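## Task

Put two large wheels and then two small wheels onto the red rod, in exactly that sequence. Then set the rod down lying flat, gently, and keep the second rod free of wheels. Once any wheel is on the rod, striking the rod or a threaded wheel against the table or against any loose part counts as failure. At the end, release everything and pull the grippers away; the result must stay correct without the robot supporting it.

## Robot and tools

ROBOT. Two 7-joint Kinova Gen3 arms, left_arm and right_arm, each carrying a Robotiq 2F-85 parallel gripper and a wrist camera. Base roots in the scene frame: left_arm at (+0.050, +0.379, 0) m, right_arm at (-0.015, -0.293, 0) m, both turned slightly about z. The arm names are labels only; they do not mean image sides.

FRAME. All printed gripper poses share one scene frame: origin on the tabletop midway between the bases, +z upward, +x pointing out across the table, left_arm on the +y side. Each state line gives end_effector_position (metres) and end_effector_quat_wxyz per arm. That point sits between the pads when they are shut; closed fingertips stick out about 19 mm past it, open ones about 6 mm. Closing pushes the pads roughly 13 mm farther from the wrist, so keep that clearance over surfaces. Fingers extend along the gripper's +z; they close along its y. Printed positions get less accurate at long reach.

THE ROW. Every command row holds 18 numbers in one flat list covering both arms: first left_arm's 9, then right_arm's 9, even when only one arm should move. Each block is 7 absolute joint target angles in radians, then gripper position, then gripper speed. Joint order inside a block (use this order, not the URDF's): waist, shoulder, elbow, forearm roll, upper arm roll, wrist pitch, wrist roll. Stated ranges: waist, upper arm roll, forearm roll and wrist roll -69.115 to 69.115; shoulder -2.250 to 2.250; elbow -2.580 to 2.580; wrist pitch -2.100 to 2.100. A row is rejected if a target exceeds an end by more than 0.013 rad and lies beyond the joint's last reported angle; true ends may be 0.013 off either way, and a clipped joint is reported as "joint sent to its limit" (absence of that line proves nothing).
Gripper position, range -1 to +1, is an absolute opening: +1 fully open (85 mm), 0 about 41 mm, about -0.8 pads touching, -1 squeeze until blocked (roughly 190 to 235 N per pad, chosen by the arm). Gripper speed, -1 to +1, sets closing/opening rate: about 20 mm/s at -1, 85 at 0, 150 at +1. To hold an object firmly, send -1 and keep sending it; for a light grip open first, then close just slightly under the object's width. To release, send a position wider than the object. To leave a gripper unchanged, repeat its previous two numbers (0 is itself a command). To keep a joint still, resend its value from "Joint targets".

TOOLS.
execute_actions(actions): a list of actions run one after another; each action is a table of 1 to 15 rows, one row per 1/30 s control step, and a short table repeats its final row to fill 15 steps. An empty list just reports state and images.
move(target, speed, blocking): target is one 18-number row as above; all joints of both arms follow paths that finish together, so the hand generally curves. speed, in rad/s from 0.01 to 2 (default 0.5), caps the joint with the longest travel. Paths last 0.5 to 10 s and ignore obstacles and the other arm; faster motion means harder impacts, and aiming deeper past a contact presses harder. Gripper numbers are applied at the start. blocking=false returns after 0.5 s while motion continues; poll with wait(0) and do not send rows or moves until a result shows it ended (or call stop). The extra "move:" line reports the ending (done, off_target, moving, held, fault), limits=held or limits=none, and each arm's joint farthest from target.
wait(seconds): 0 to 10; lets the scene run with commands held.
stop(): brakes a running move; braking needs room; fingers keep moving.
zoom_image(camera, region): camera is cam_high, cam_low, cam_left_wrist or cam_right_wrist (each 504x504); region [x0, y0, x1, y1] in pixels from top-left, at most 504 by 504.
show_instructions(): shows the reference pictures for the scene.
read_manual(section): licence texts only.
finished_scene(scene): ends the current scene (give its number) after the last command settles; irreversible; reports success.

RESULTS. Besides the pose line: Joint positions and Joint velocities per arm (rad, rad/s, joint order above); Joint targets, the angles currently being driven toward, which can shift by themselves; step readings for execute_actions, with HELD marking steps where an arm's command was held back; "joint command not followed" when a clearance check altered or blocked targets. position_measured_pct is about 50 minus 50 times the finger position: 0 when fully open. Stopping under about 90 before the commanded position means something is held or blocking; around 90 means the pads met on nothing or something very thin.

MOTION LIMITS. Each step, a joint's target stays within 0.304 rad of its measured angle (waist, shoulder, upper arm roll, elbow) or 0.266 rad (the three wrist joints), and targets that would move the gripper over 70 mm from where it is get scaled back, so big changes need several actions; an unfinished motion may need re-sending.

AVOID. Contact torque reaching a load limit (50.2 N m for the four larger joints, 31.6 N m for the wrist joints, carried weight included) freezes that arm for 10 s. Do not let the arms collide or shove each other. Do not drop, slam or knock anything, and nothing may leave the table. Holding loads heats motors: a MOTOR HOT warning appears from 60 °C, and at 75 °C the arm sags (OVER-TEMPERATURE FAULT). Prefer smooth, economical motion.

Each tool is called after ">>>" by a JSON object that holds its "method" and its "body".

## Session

>>> {"method": "show_instructions", "body": {}}

>>> {"method": "execute_actions", "body": {"actions": []}}

Reference images for this scene: Rod-and-wheel set page 1.

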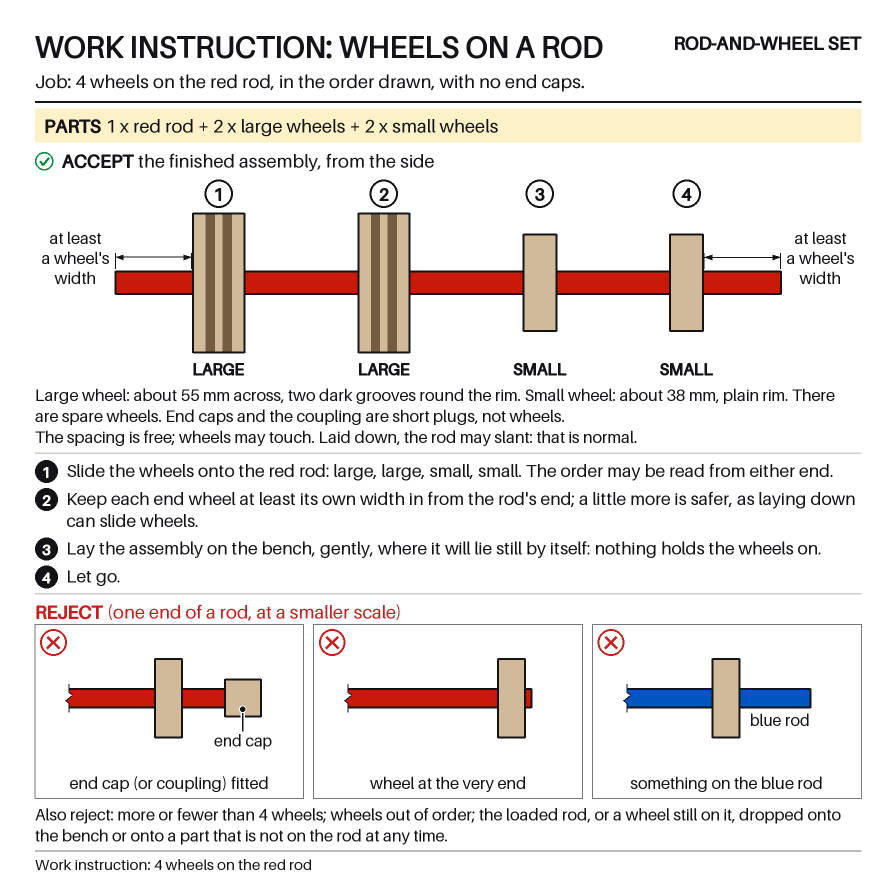

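Scene clock: 0.00 s.
left_arm: end_effector_position=(+0.2004, +0.5189, +0.3322) position_measured_pct=0.0 end_effector_quat_wxyz=(+0.214, -0.555, +0.803, -0.045) | right_arm: end_effector_position=(+0.5939, +0.2355, +0.1430) position_measured_pct=70.2 end_effector_quat_wxyz=(+0.257, -0.006, +0.966, +0.025)
Joint names: [waist, shoulder, elbow, forearm roll, upper arm roll, wrist pitch, wrist roll]
Joint positions: left_arm=[-0.859 -0.555  2.213  0.22  -0.197  1.164  1.548] | right_arm=[-0.801  1.124  0.668  0.05   0.353  0.991  0.68 ]
Joint velocities: left_arm=[-0. -0.  0. -0. -0.  0.  0.] | right_arm=[-0.     0.     0.002  0.     0.     0.     0.   ]
Motor temperatures (°C, as the motors report them): left_arm=[29 34 28 36 29 40 34] | right_arm=[33 32 28 32 26 30 40]
Joint targets: left_arm=[-0.859 -0.555 2.213 0.220 -0.197 1.164 1.548] | right_arm=[-0.801 1.124 0.668 0.050 0.353 0.991 0.680]

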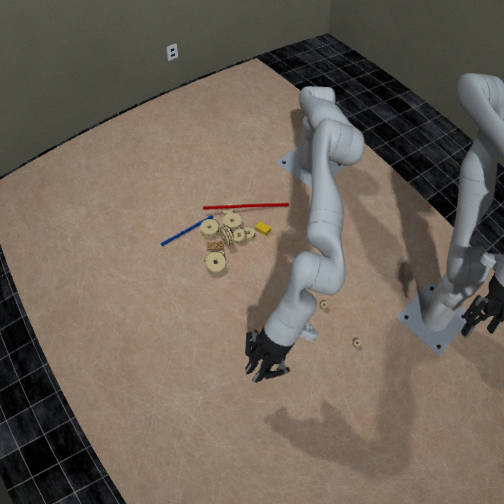

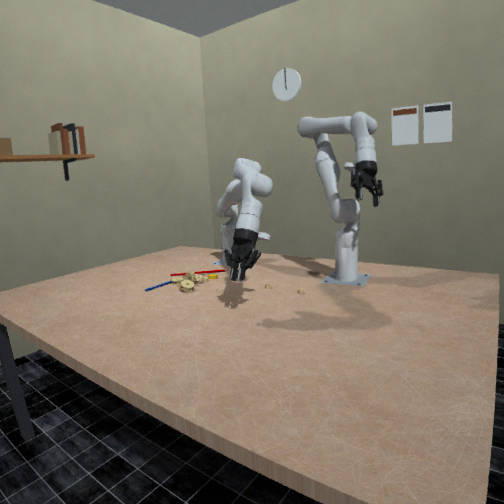

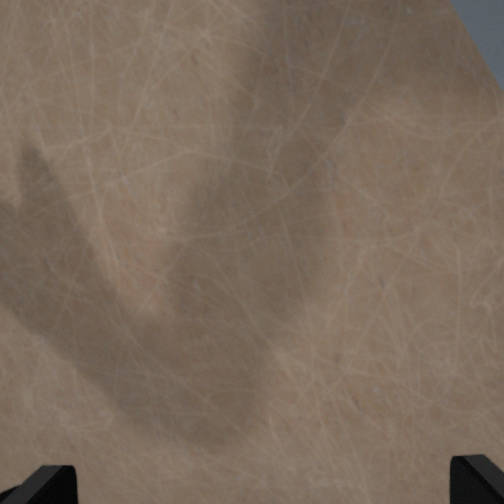

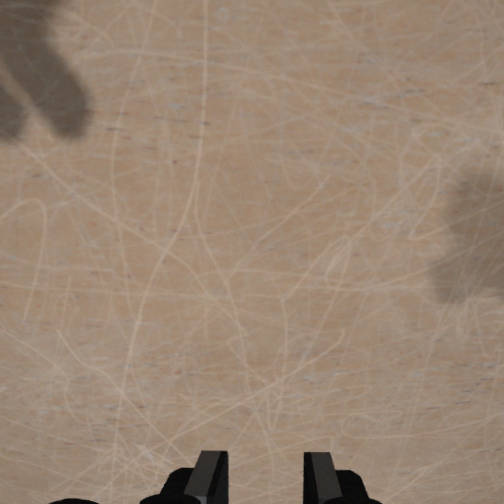

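>>> {"method": "zoom_image", "body": {"camera": "cam_high", "region": [150,180,310,290]}}

>>> {"method": "move", "body": {"target": [-0.3,0.156,1.541,0,0,1.445,1.548,1,0, -0.05,0.25,1.30,0,0,1.59,0,1,0], "speed": 0.9}}

Region (150, 180, 310, 290) of cam_high's 504x504 image, scaled by 3.150, with more detail than that image has; it fills the top 346 rows of this view, and the rest is white.

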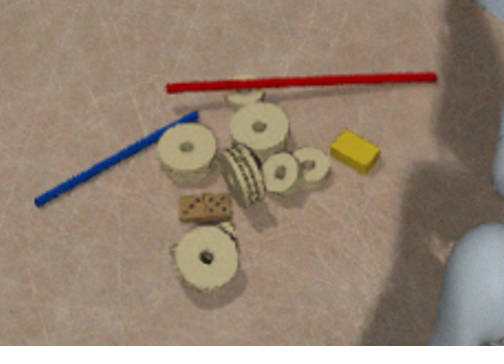

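Scene clock: 3.70 s.
left_arm: end_effector_position=(+0.4025, +0.5148, +0.3496) position_measured_pct=0.0 end_effector_quat_wxyz=(-0.000, -0.203, +0.979, -0.000) | right_arm: end_effector_position=(+0.3986, -0.2223, +0.3876) position_measured_pct=0.0 end_effector_quat_wxyz=(+0.000, +0.622, +0.783, +0.001)
Joint names: [waist, shoulder, elbow, forearm roll, upper arm roll, wrist pitch, wrist roll]
Joint positions: left_arm=[-0.3    0.156  1.541  0.     0.     1.445  1.548] | right_arm=[-0.05  0.25  1.3   0.    0.    1.59  0.  ]
Joint velocities: left_arm=[ 0.001  0.001 -0.    -0.001  0.    -0.002  0.   ] | right_arm=[ 0.003 -0.002  0.001 -0.    -0.    -0.    -0.   ]
Motor temperatures (°C, as the motors report them): left_arm=[29 34 28 36 29 40 34] | right_arm=[33 32 28 32 26 30 40]
Joint targets: left_arm=[-0.300 0.156 1.541 0.000 0.000 1.445 1.548] | right_arm=[-0.050 0.250 1.300 0.000 -0.000 1.590 -0.000]
move: done; limits=none; left_arm: farthest joint: the waist, 0.000 radians from its target (0.559 radians at the start); right_arm: farthest joint: the waist, 0.000 radians from its target (0.751 radians at the start)

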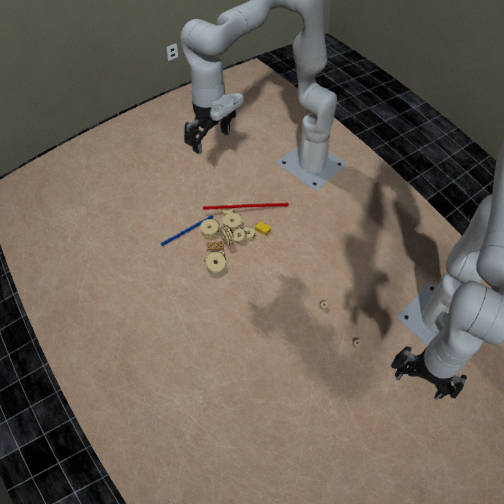

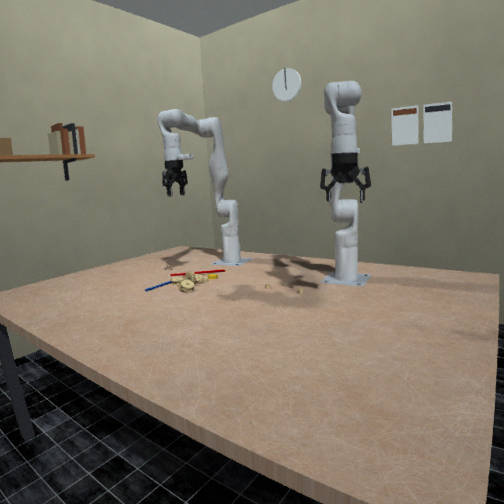

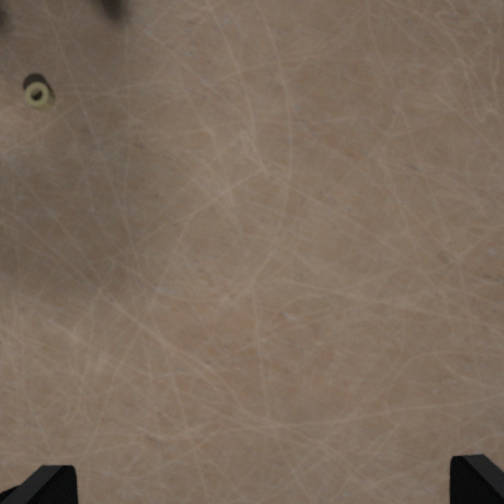

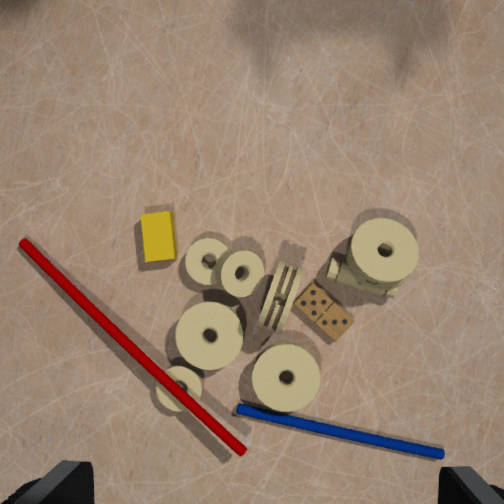

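>>> {"method": "move", "body": {"target": [1.2983,0.9,0.75,0,0,1.4916,-0.9315,0.3,0, 0.8,0.156,1.541,0,0,1.445,0,1,0], "speed": 1.0}}

>>> {"method": "move", "body": {"target": [1.2983,1.0868,0.6416,0,0,1.4132,-0.9315,0.3,0, 0.8,0.156,1.541,0,0,1.445,0,1,0], "speed": 0.6}}

Scene clock: 32.37 s.
left_arm: end_effector_position=(+0.2803, -0.2214, +0.2103) position_measured_pct=34.9 end_effector_quat_wxyz=(+0.000, +0.966, -0.260, +0.000) | right_arm: end_effector_position=(+0.2772, -0.5328, +0.3496) position_measured_pct=0.0 end_effector_quat_wxyz=(-0.000, +0.889, +0.457, -0.000)
Joint names: [waist, shoulder, elbow, forearm roll, upper arm roll, wrist pitch, wrist roll]
Joint positions: left_arm=[ 1.298  0.9    0.75   0.     0.     1.492 -0.931] | right_arm=[0.8   0.156 1.541 0.    0.    1.445 0.   ]
Joint velocities: left_arm=[ 0.003  0.001 -0.001  0.    -0.     0.    -0.   ] | right_arm=[ 0.002 -0.     0.001 -0.    -0.    -0.    -0.   ]
Motor temperatures (°C, as the motors report them): left_arm=[29 34 29 36 29 40 34] | right_arm=[33 32 28 32 26 30 40]
Joint targets: left_arm=[1.298 0.900 0.750 0.000 0.000 1.492 -0.931] | right_arm=[0.800 0.156 1.541 0.000 0.000 1.445 0.000]
move: done; limits=none; left_arm: farthest joint: the waist, 0.000 radians from its target (1.598 radians at the start); right_arm: farthest joint: the waist, 0.000 radians from its target (0.850 radians at the start)

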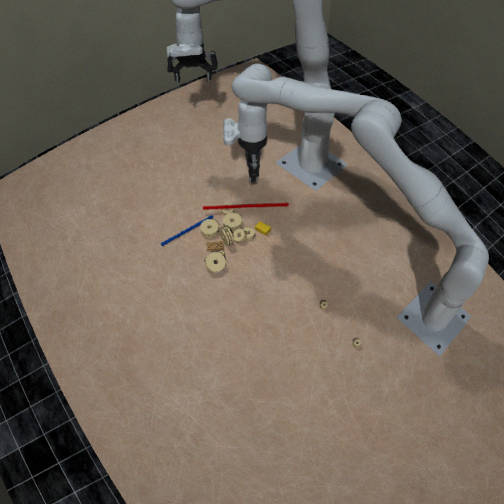

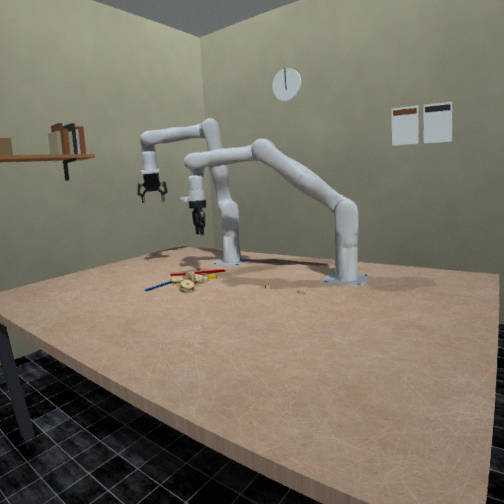

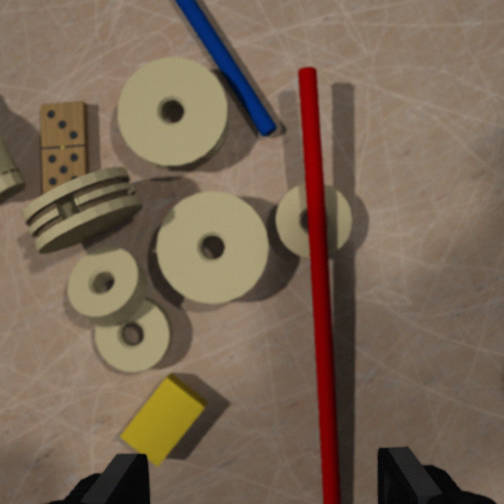

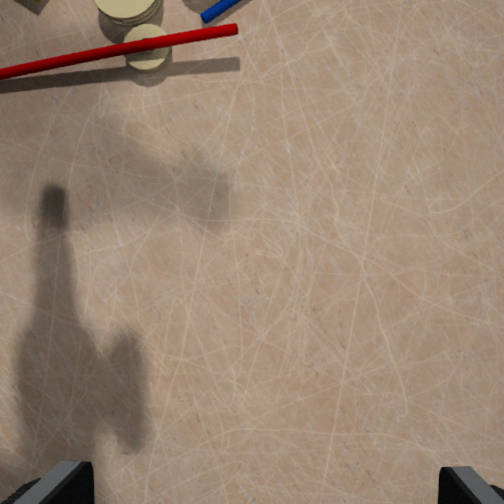

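Scene clock: 33.27 s.
left_arm: end_effector_position=(+0.2959, -0.2582, +0.1201) position_measured_pct=34.9 end_effector_quat_wxyz=(+0.000, +0.966, -0.260, +0.000) | right_arm: end_effector_position=(+0.2772, -0.5329, +0.3496) position_measured_pct=0.0 end_effector_quat_wxyz=(-0.000, +0.889, +0.457, -0.000)
Joint names: [waist, shoulder, elbow, forearm roll, upper arm roll, wrist pitch, wrist roll]
Joint positions: left_arm=[ 1.298  1.087  0.642  0.    -0.     1.413 -0.932] | right_arm=[ 0.8    0.156  1.541  0.     0.     1.445 -0.   ]
Joint velocities: left_arm=[ 0.     0.003 -0.     0.001  0.     0.     0.   ] | right_arm=[-0.  0.  0.  0. -0.  0.  0.]
Motor temperatures (°C, as the motors report them): left_arm=[29 34 29 36 29 40 34] | right_arm=[33 32 28 32 26 30 40]
Joint targets: left_arm=[1.298 1.087 0.642 0.000 0.000 1.413 -0.931] | right_arm=[0.800 0.156 1.541 0.000 0.000 1.445 0.000]
move: done; limits=none; left_arm: farthest joint: the waist, 0.000 radians from its target (0.000 radians at the start); right_arm: farthest joint: the waist, 0.000 radians from its target (0.000 radians at the start)

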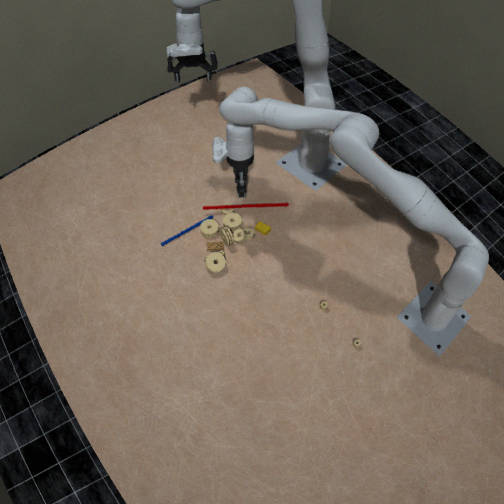

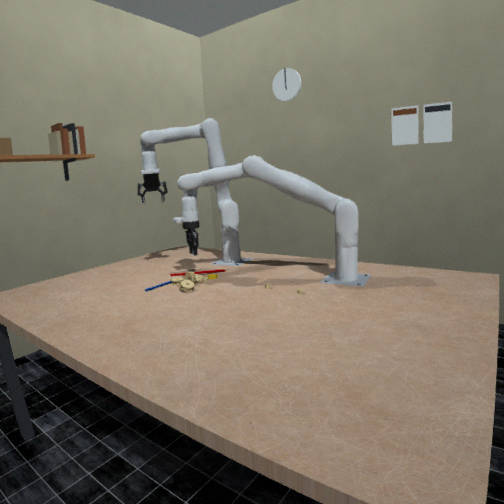

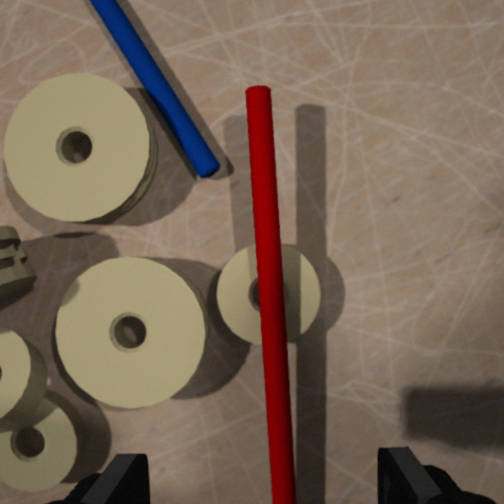

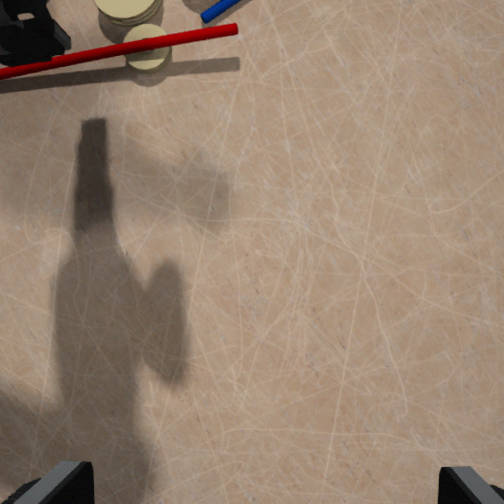

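>>> {"method": "move", "body": {"target": [1.3114,1.1273,0.7475,0,0,1.2668,-0.8584,-0.2,0, 0.8,0.156,1.541,0,0,1.445,0,1,0], "speed": 0.4}}

Scene clock: 42.90 s.
left_arm: end_effector_position=(+0.2865, -0.2587, +0.0599) position_measured_pct=59.9 end_effector_quat_wxyz=(-0.000, +0.973, -0.231, -0.000) | right_arm: end_effector_position=(+0.2772, -0.5329, +0.3496) position_measured_pct=0.0 end_effector_quat_wxyz=(-0.000, +0.889, +0.457, -0.000)
Joint names: [waist, shoulder, elbow, forearm roll, upper arm roll, wrist pitch, wrist roll]
Joint positions: left_arm=[ 1.311  1.127  0.747  0.     0.     1.267 -0.858] | right_arm=[ 0.8    0.156  1.541 -0.     0.     1.445 -0.   ]
Joint velocities: left_arm=[ 0.001 -0.002  0.     0.001  0.     0.    -0.   ] | right_arm=[ 0.    -0.     0.002  0.     0.     0.     0.   ]
Motor temperatures (°C, as the motors report them): left_arm=[29 34 29 36 29 40 34] | right_arm=[33 32 28 32 26 30 40]
Joint targets: left_arm=[1.311 1.127 0.748 0.000 0.000 1.267 -0.858] | right_arm=[0.800 0.156 1.541 0.000 0.000 1.445 0.000]
move: done; limits=none; left_arm: farthest joint: the waist, 0.000 radians from its target (0.013 radians at the start); right_arm: farthest joint: the waist, 0.000 radians from its target (0.000 radians at the start)

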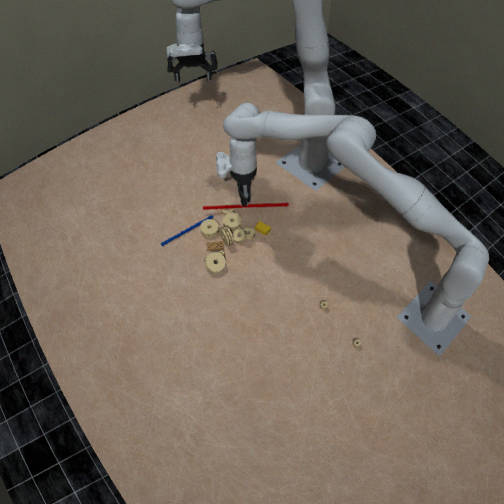

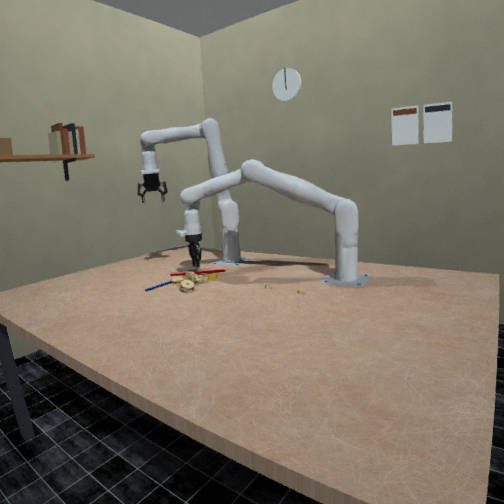

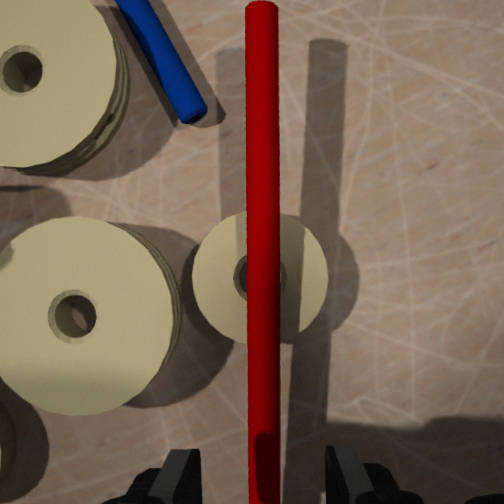

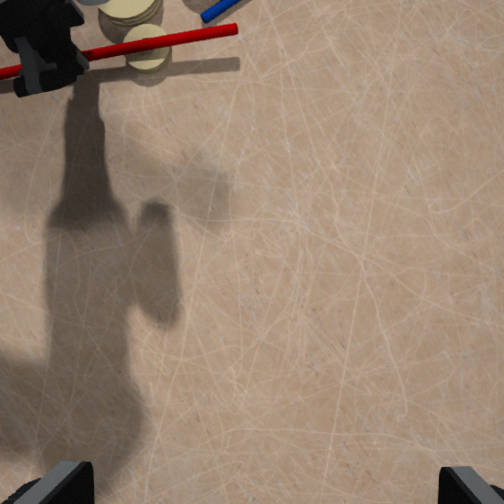

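>>> {"method": "move", "body": {"target": [1.3114,1.1671,0.7740,0,0,1.2005,-0.8584,-0.2,0, 0.8,0.156,1.541,0,0,1.445,0,1,0], "speed": 0.15}}

>>> {"method": "move", "body": {"target": [1.3114,1.1671,0.7740,0,0,1.2005,-0.8584,-1,0, 0.8,0.156,1.541,0,0,1.445,0,1,0], "speed": 0.15}}

>>> {"method": "move", "body": {"target": [1.3114,1.0,0.68,0,0,1.4616,-0.8584,-1,0, 0.8,0.156,1.541,0,0,1.445,0,1,0], "speed": 0.4}}

Scene clock: 46.53 s.
left_arm: end_effector_position=(+0.2864, -0.2587, +0.0251) position_measured_pct=59.9 end_effector_quat_wxyz=(+0.000, +0.973, -0.231, +0.000) | right_arm: end_effector_position=(+0.2772, -0.5329, +0.3496) position_measured_pct=0.0 end_effector_quat_wxyz=(-0.000, +0.889, +0.457, -0.000)
Joint names: [waist, shoulder, elbow, forearm roll, upper arm roll, wrist pitch, wrist roll]
Joint positions: left_arm=[ 1.311  1.167  0.774  0.     0.     1.201 -0.858] | right_arm=[0.8   0.156 1.541 0.    0.    1.445 0.   ]
Joint velocities: left_arm=[ 0.     0.001 -0.    -0.002 -0.     0.001  0.   ] | right_arm=[ 0.    -0.    -0.001  0.    -0.     0.     0.   ]
Motor temperatures (°C, as the motors report them): left_arm=[29 35 29 36 29 40 34] | right_arm=[33 32 28 32 26 30 40]
Joint targets: left_arm=[1.311 1.167 0.774 0.000 0.000 1.200 -0.858] | right_arm=[0.800 0.156 1.541 0.000 0.000 1.445 0.000]
move: done; limits=none; left_arm: farthest joint: the waist, 0.000 radians from its target (0.000 radians at the start); right_arm: farthest joint: the waist, 0.000 radians from its target (0.000 radians at the start)

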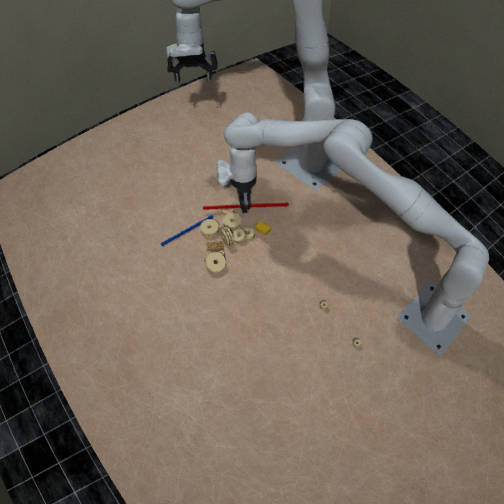

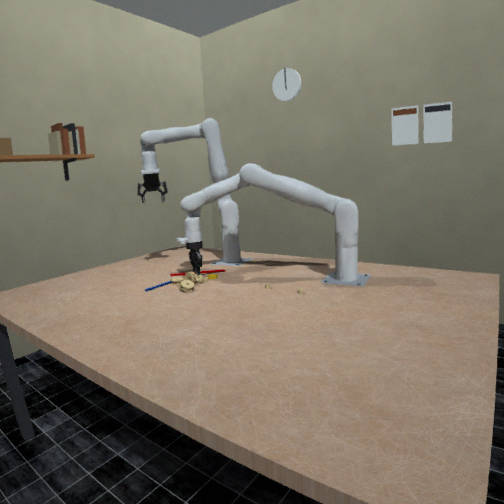

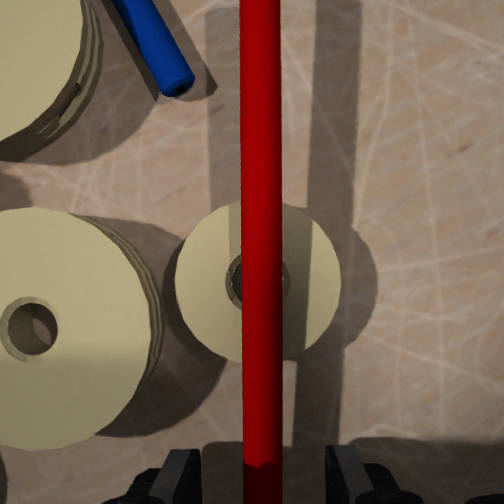

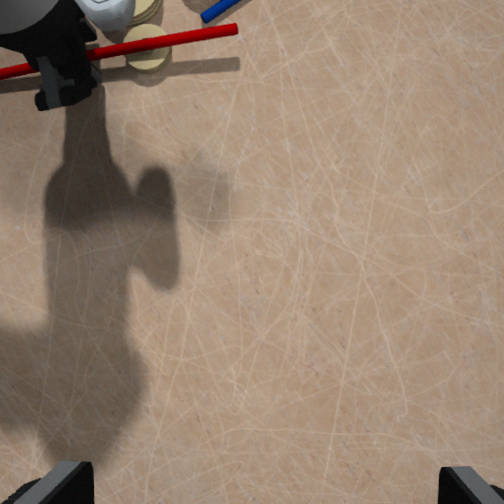

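Scene clock: 47.23 s.
left_arm: end_effector_position=(+0.2864, -0.2588, +0.0253) position_measured_pct=85.7 end_effector_quat_wxyz=(+0.000, +0.973, -0.231, +0.000) | right_arm: end_effector_position=(+0.2772, -0.5329, +0.3496) position_measured_pct=0.0 end_effector_quat_wxyz=(-0.000, +0.889, +0.457, -0.000)
Joint names: [waist, shoulder, elbow, forearm roll, upper arm roll, wrist pitch, wrist roll]
Joint positions: left_arm=[ 1.311  1.167  0.774  0.     0.     1.201 -0.858] | right_arm=[ 0.8    0.156  1.541 -0.     0.     1.445 -0.   ]
Joint velocities: left_arm=[-0.    -0.001 -0.     0.001 -0.    -0.001  0.   ] | right_arm=[ 0.  0.  0.  0.  0.  0. -0.]
Motor temperatures (°C, as the motors report them): left_arm=[29 35 29 36 29 40 34] | right_arm=[33 32 28 32 26 30 40]
Joint targets: left_arm=[1.311 1.167 0.774 0.000 0.000 1.200 -0.858] | right_arm=[0.800 0.156 1.541 0.000 0.000 1.445 0.000]
move: done; limits=none; left_arm: farthest joint: the waist, 0.000 radians from its target (0.000 radians at the start); right_arm: farthest joint: the waist, 0.000 radians from its target (0.000 radians at the start)

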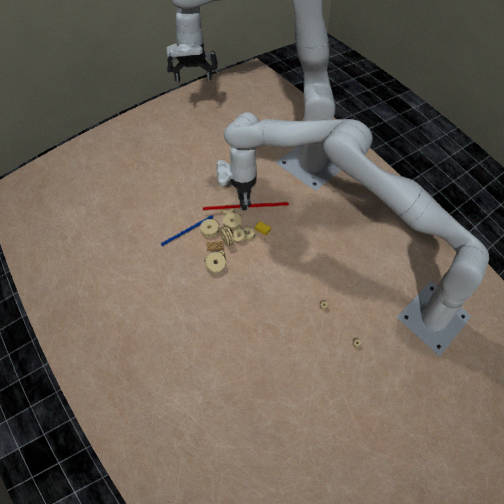

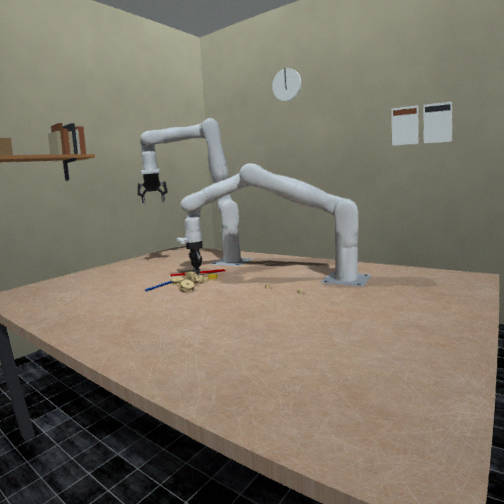

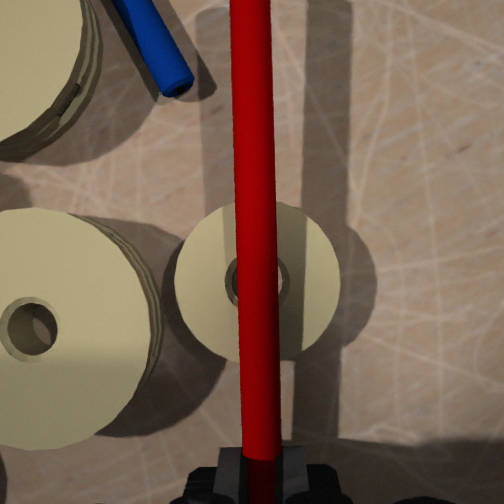

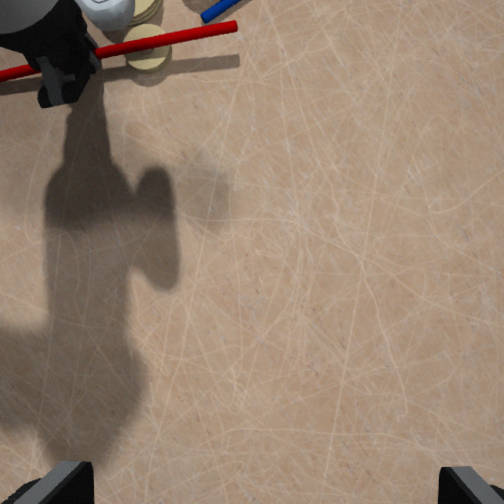

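Scene clock: 48.27 s.
left_arm: end_effector_position=(+0.2813, -0.2463, +0.1665) position_measured_pct=85.7 end_effector_quat_wxyz=(-0.000, +0.973, -0.231, -0.000) | right_arm: end_effector_position=(+0.2772, -0.5329, +0.3496) position_measured_pct=0.0 end_effector_quat_wxyz=(-0.000, +0.889, +0.457, -0.000)
Joint names: [waist, shoulder, elbow, forearm roll, upper arm roll, wrist pitch, wrist roll]
Joint positions: left_arm=[ 1.311  1.     0.68  -0.    -0.     1.462 -0.858] | right_arm=[ 0.8    0.156  1.541  0.     0.     1.445 -0.   ]
Joint velocities: left_arm=[ 0.    -0.001  0.001 -0.001  0.001  0.    -0.001] | right_arm=[-0.    -0.     0.001 -0.     0.    -0.     0.   ]
Motor temperatures (°C, as the motors report them): left_arm=[29 35 29 36 29 40 34] | right_arm=[33 32 28 32 26 30 40]
Joint targets: left_arm=[1.311 1.000 0.680 0.000 0.000 1.462 -0.858] | right_arm=[0.800 0.156 1.541 0.000 0.000 1.445 0.000]
move: done; limits=none; left_arm: farthest joint: the waist, 0.000 radians from its target (0.000 radians at the start); right_arm: farthest joint: the waist, 0.000 radians from its target (0.000 radians at the start)

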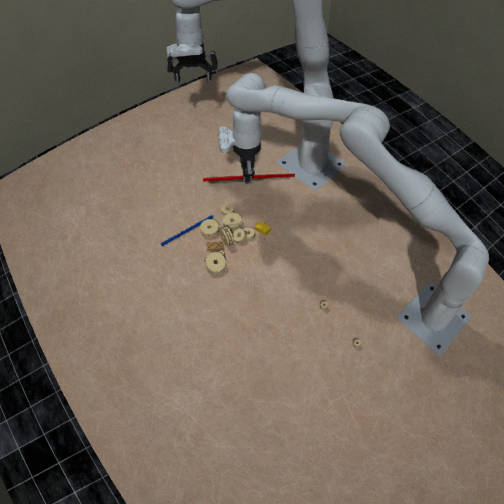

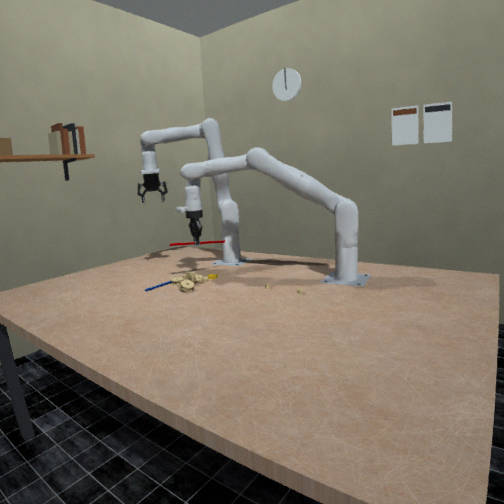

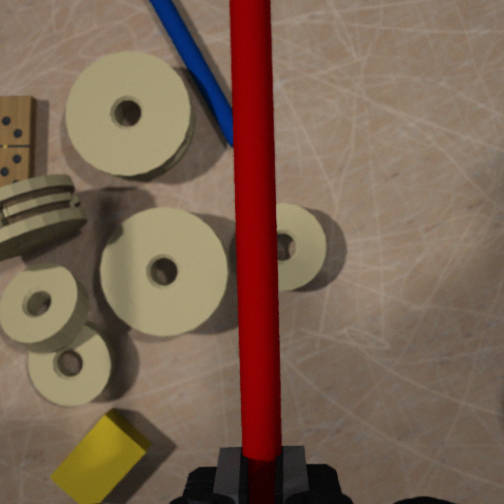

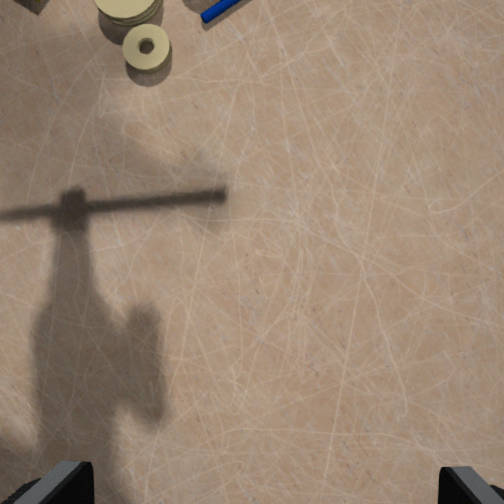

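>>> {"method": "move", "body": {"target": [0.80,0.403,2.1924,0,0,-0.3954,-1.5708,-1,0, 0.8,0.156,1.541,0,0,1.445,0,1,0], "speed": 0.9}}

>>> {"method": "move", "body": {"target": [0.851,1.132,2.38,0,0,-1.94,-1.5708,-1,0, 0.1,0.25,1.30,0,0,1.59,0,1,0], "speed": 0.8}}

>>> {"method": "zoom_image", "body": {"camera": "cam_low", "region": [150,170,270,290]}}

Scene clock: 57.30 s.
left_arm: end_effector_position=(+0.4897, +0.0006, +0.2199) position_measured_pct=85.7 end_effector_quat_wxyz=(+0.149, +0.842, -0.292, +0.428) | right_arm: end_effector_position=(+0.2772, -0.5329, +0.3496) position_measured_pct=0.0 end_effector_quat_wxyz=(-0.000, +0.889, +0.457, -0.000)
Joint names: [waist, shoulder, elbow, forearm roll, upper arm roll, wrist pitch, wrist roll]
Joint positions: left_arm=[ 0.8    0.403  2.192  0.    -0.    -0.395 -1.571] | right_arm=[0.8   0.156 1.541 0.    0.    1.445 0.   ]
Joint velocities: left_arm=[-0.002 -0.003  0.001  0.     0.    -0.     0.   ] | right_arm=[-0.    -0.    -0.002  0.     0.    -0.    -0.   ]
Motor temperatures (°C, as the motors report them): left_arm=[29 35 29 36 29 40 34] | right_arm=[33 32 28 32 26 30 40]
Joint targets: left_arm=[0.800 0.403 2.192 0.000 0.000 -0.395 -1.571] | right_arm=[0.800 0.156 1.541 0.000 0.000 1.445 0.000]
move: done; limits=none; left_arm: farthest joint: the waist, 0.000 radians from its target (0.511 radians at the start); right_arm: farthest joint: the waist, 0.000 radians from its target (0.000 radians at the start)

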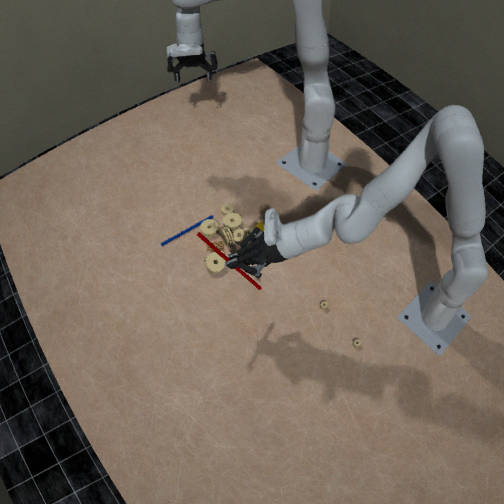

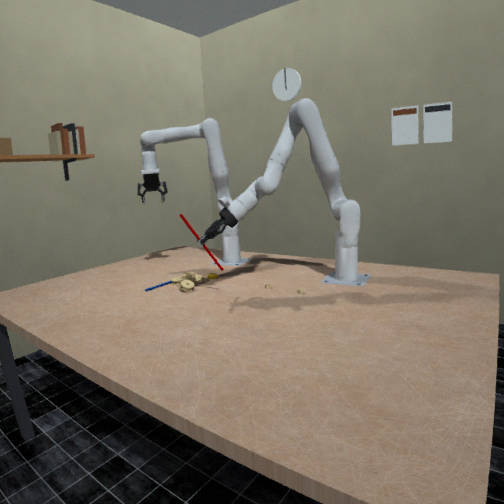

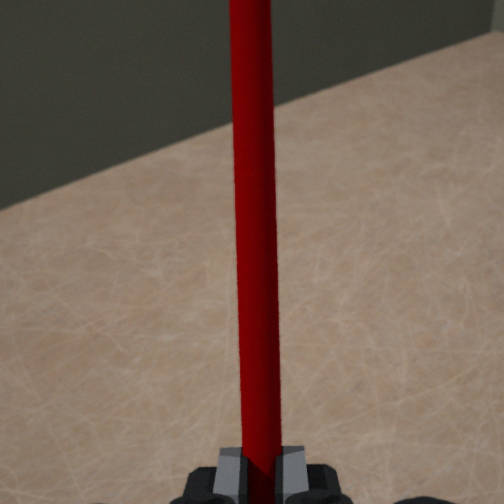

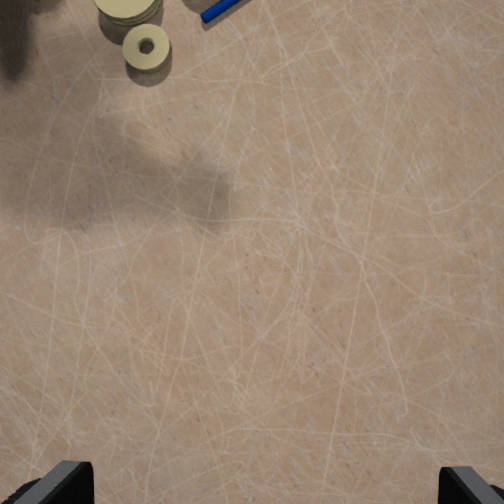

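Scene clock: 59.83 s.
left_arm: end_effector_position=(+0.4688, -0.0202, +0.1703) position_measured_pct=85.7 end_effector_quat_wxyz=(+0.248, +0.662, -0.249, +0.662) | right_arm: end_effector_position=(+0.4045, -0.2851, +0.3877) position_measured_pct=0.0 end_effector_quat_wxyz=(+0.001, +0.679, +0.734, +0.001)
Joint names: [waist, shoulder, elbow, forearm roll, upper arm roll, wrist pitch, wrist roll]
Joint positions: left_arm=[ 0.851  1.132  2.38  -0.     0.    -1.94  -1.571] | right_arm=[ 0.1   0.25  1.3  -0.   -0.    1.59  0.  ]
Joint velocities: left_arm=[ 0.     0.002  0.     0.     0.    -0.001 -0.   ] | right_arm=[-0.002 -0.     0.001 -0.     0.     0.    -0.   ]
Motor temperatures (°C, as the motors report them): left_arm=[29 35 29 36 29 40 34] | right_arm=[33 32 28 32 26 30 40]
Joint targets: left_arm=[0.851 1.132 2.380 0.000 0.000 -1.940 -1.571] | right_arm=[0.100 0.250 1.300 0.000 0.000 1.590 0.000]
move: done; limits=none; left_arm: farthest joint: the waist, 0.000 radians from its target (0.051 radians at the start); right_arm: farthest joint: the waist, 0.000 radians from its target (0.700 radians at the start)

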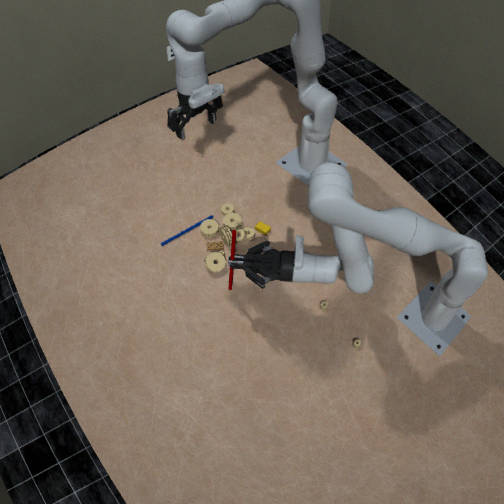

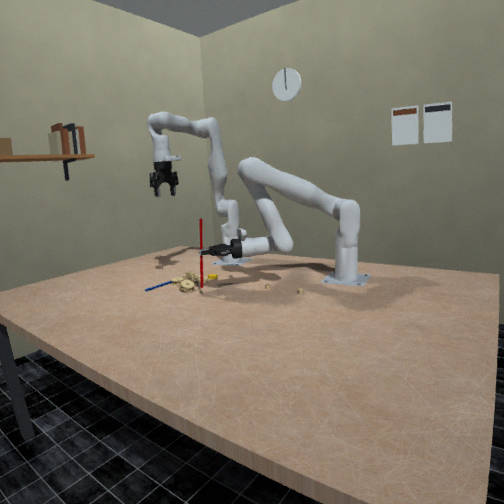

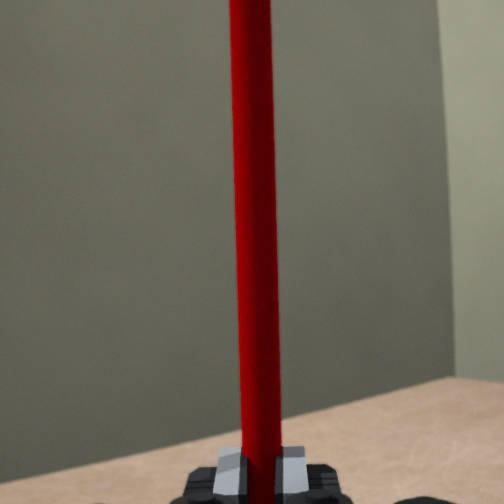

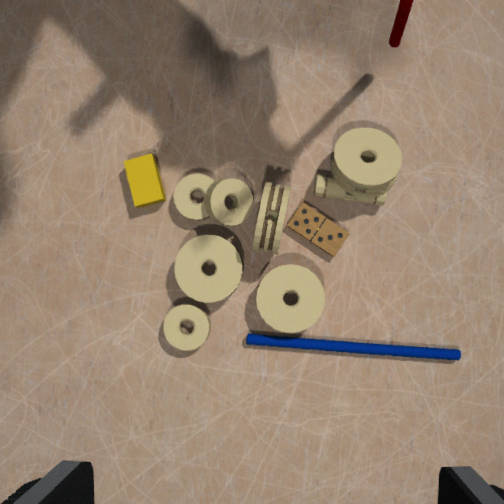

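Region (150, 170, 270, 290) of cam_low's 504x504 image, scaled by 4.200, with more detail than that image has.

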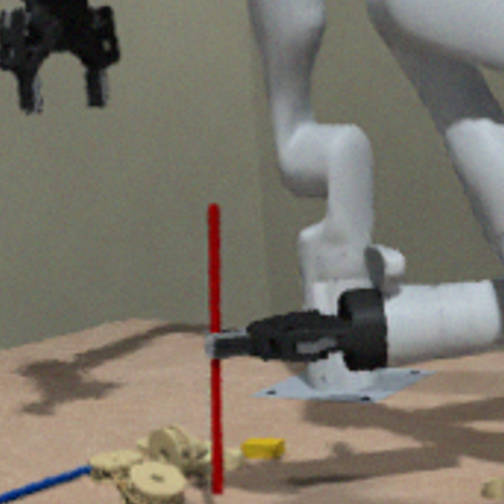

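>>> {"method": "move", "body": {"target": [0.851,1.132,2.38,0,0,-1.954,-1.5708,-1,0, 0.0326,0.5598,1.8319,0,0,0.7499,0.0528,0.5,0], "speed": 0.8}}

Scene clock: 75.60 s.
left_arm: end_effector_position=(+0.4687, -0.0202, +0.1745) position_measured_pct=85.7 end_effector_quat_wxyz=(+0.250, +0.658, -0.247, +0.666) | right_arm: end_effector_position=(+0.4217, -0.2541, +0.1001) position_measured_pct=25.0 end_effector_quat_wxyz=(+0.000, +0.633, +0.774, +0.000)
Joint names: [waist, shoulder, elbow, forearm roll, upper arm roll, wrist pitch, wrist roll]
Joint positions: left_arm=[ 0.851  1.132  2.38  -0.     0.    -1.954 -1.571] | right_arm=[ 0.033  0.56   1.832 -0.    -0.     0.75   0.053]
Joint velocities: left_arm=[ 0.     0.001 -0.    -0.001  0.     0.001  0.   ] | right_arm=[-0.001  0.003  0.003 -0.    -0.    -0.    -0.   ]
Motor temperatures (°C, as the motors report them): left_arm=[29 35 29 36 29 40 34] | right_arm=[33 32 28 32 26 30 40]
Joint targets: left_arm=[0.851 1.132 2.380 0.000 0.000 -1.954 -1.571] | right_arm=[0.033 0.560 1.832 0.000 0.000 0.750 0.053]
move: done; limits=none; left_arm: farthest joint: the waist, 0.000 radians from its target (0.000 radians at the start); right_arm: farthest joint: the waist, 0.000 radians from its target (0.067 radians at the start)

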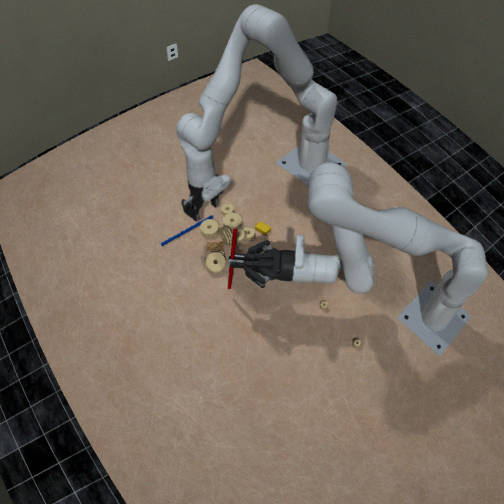

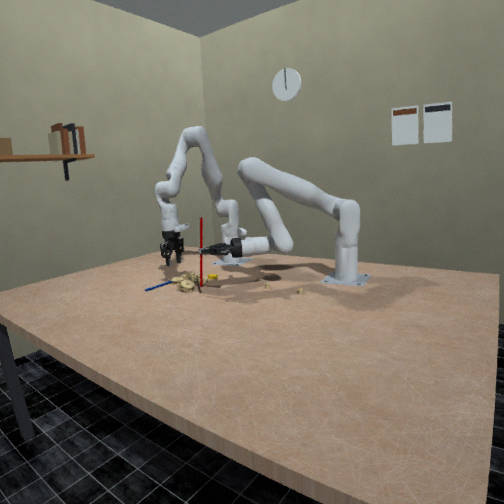

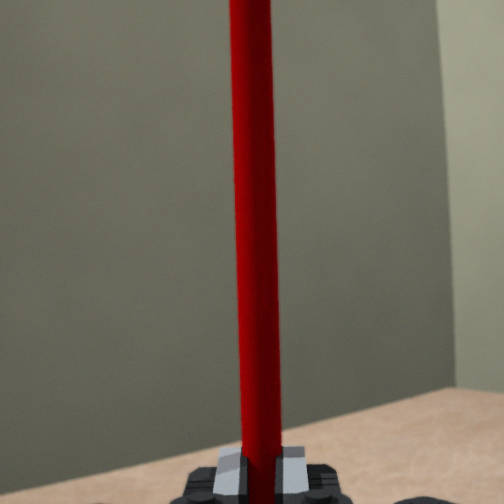

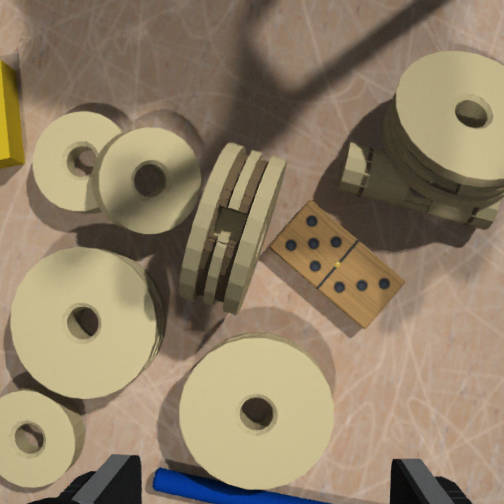

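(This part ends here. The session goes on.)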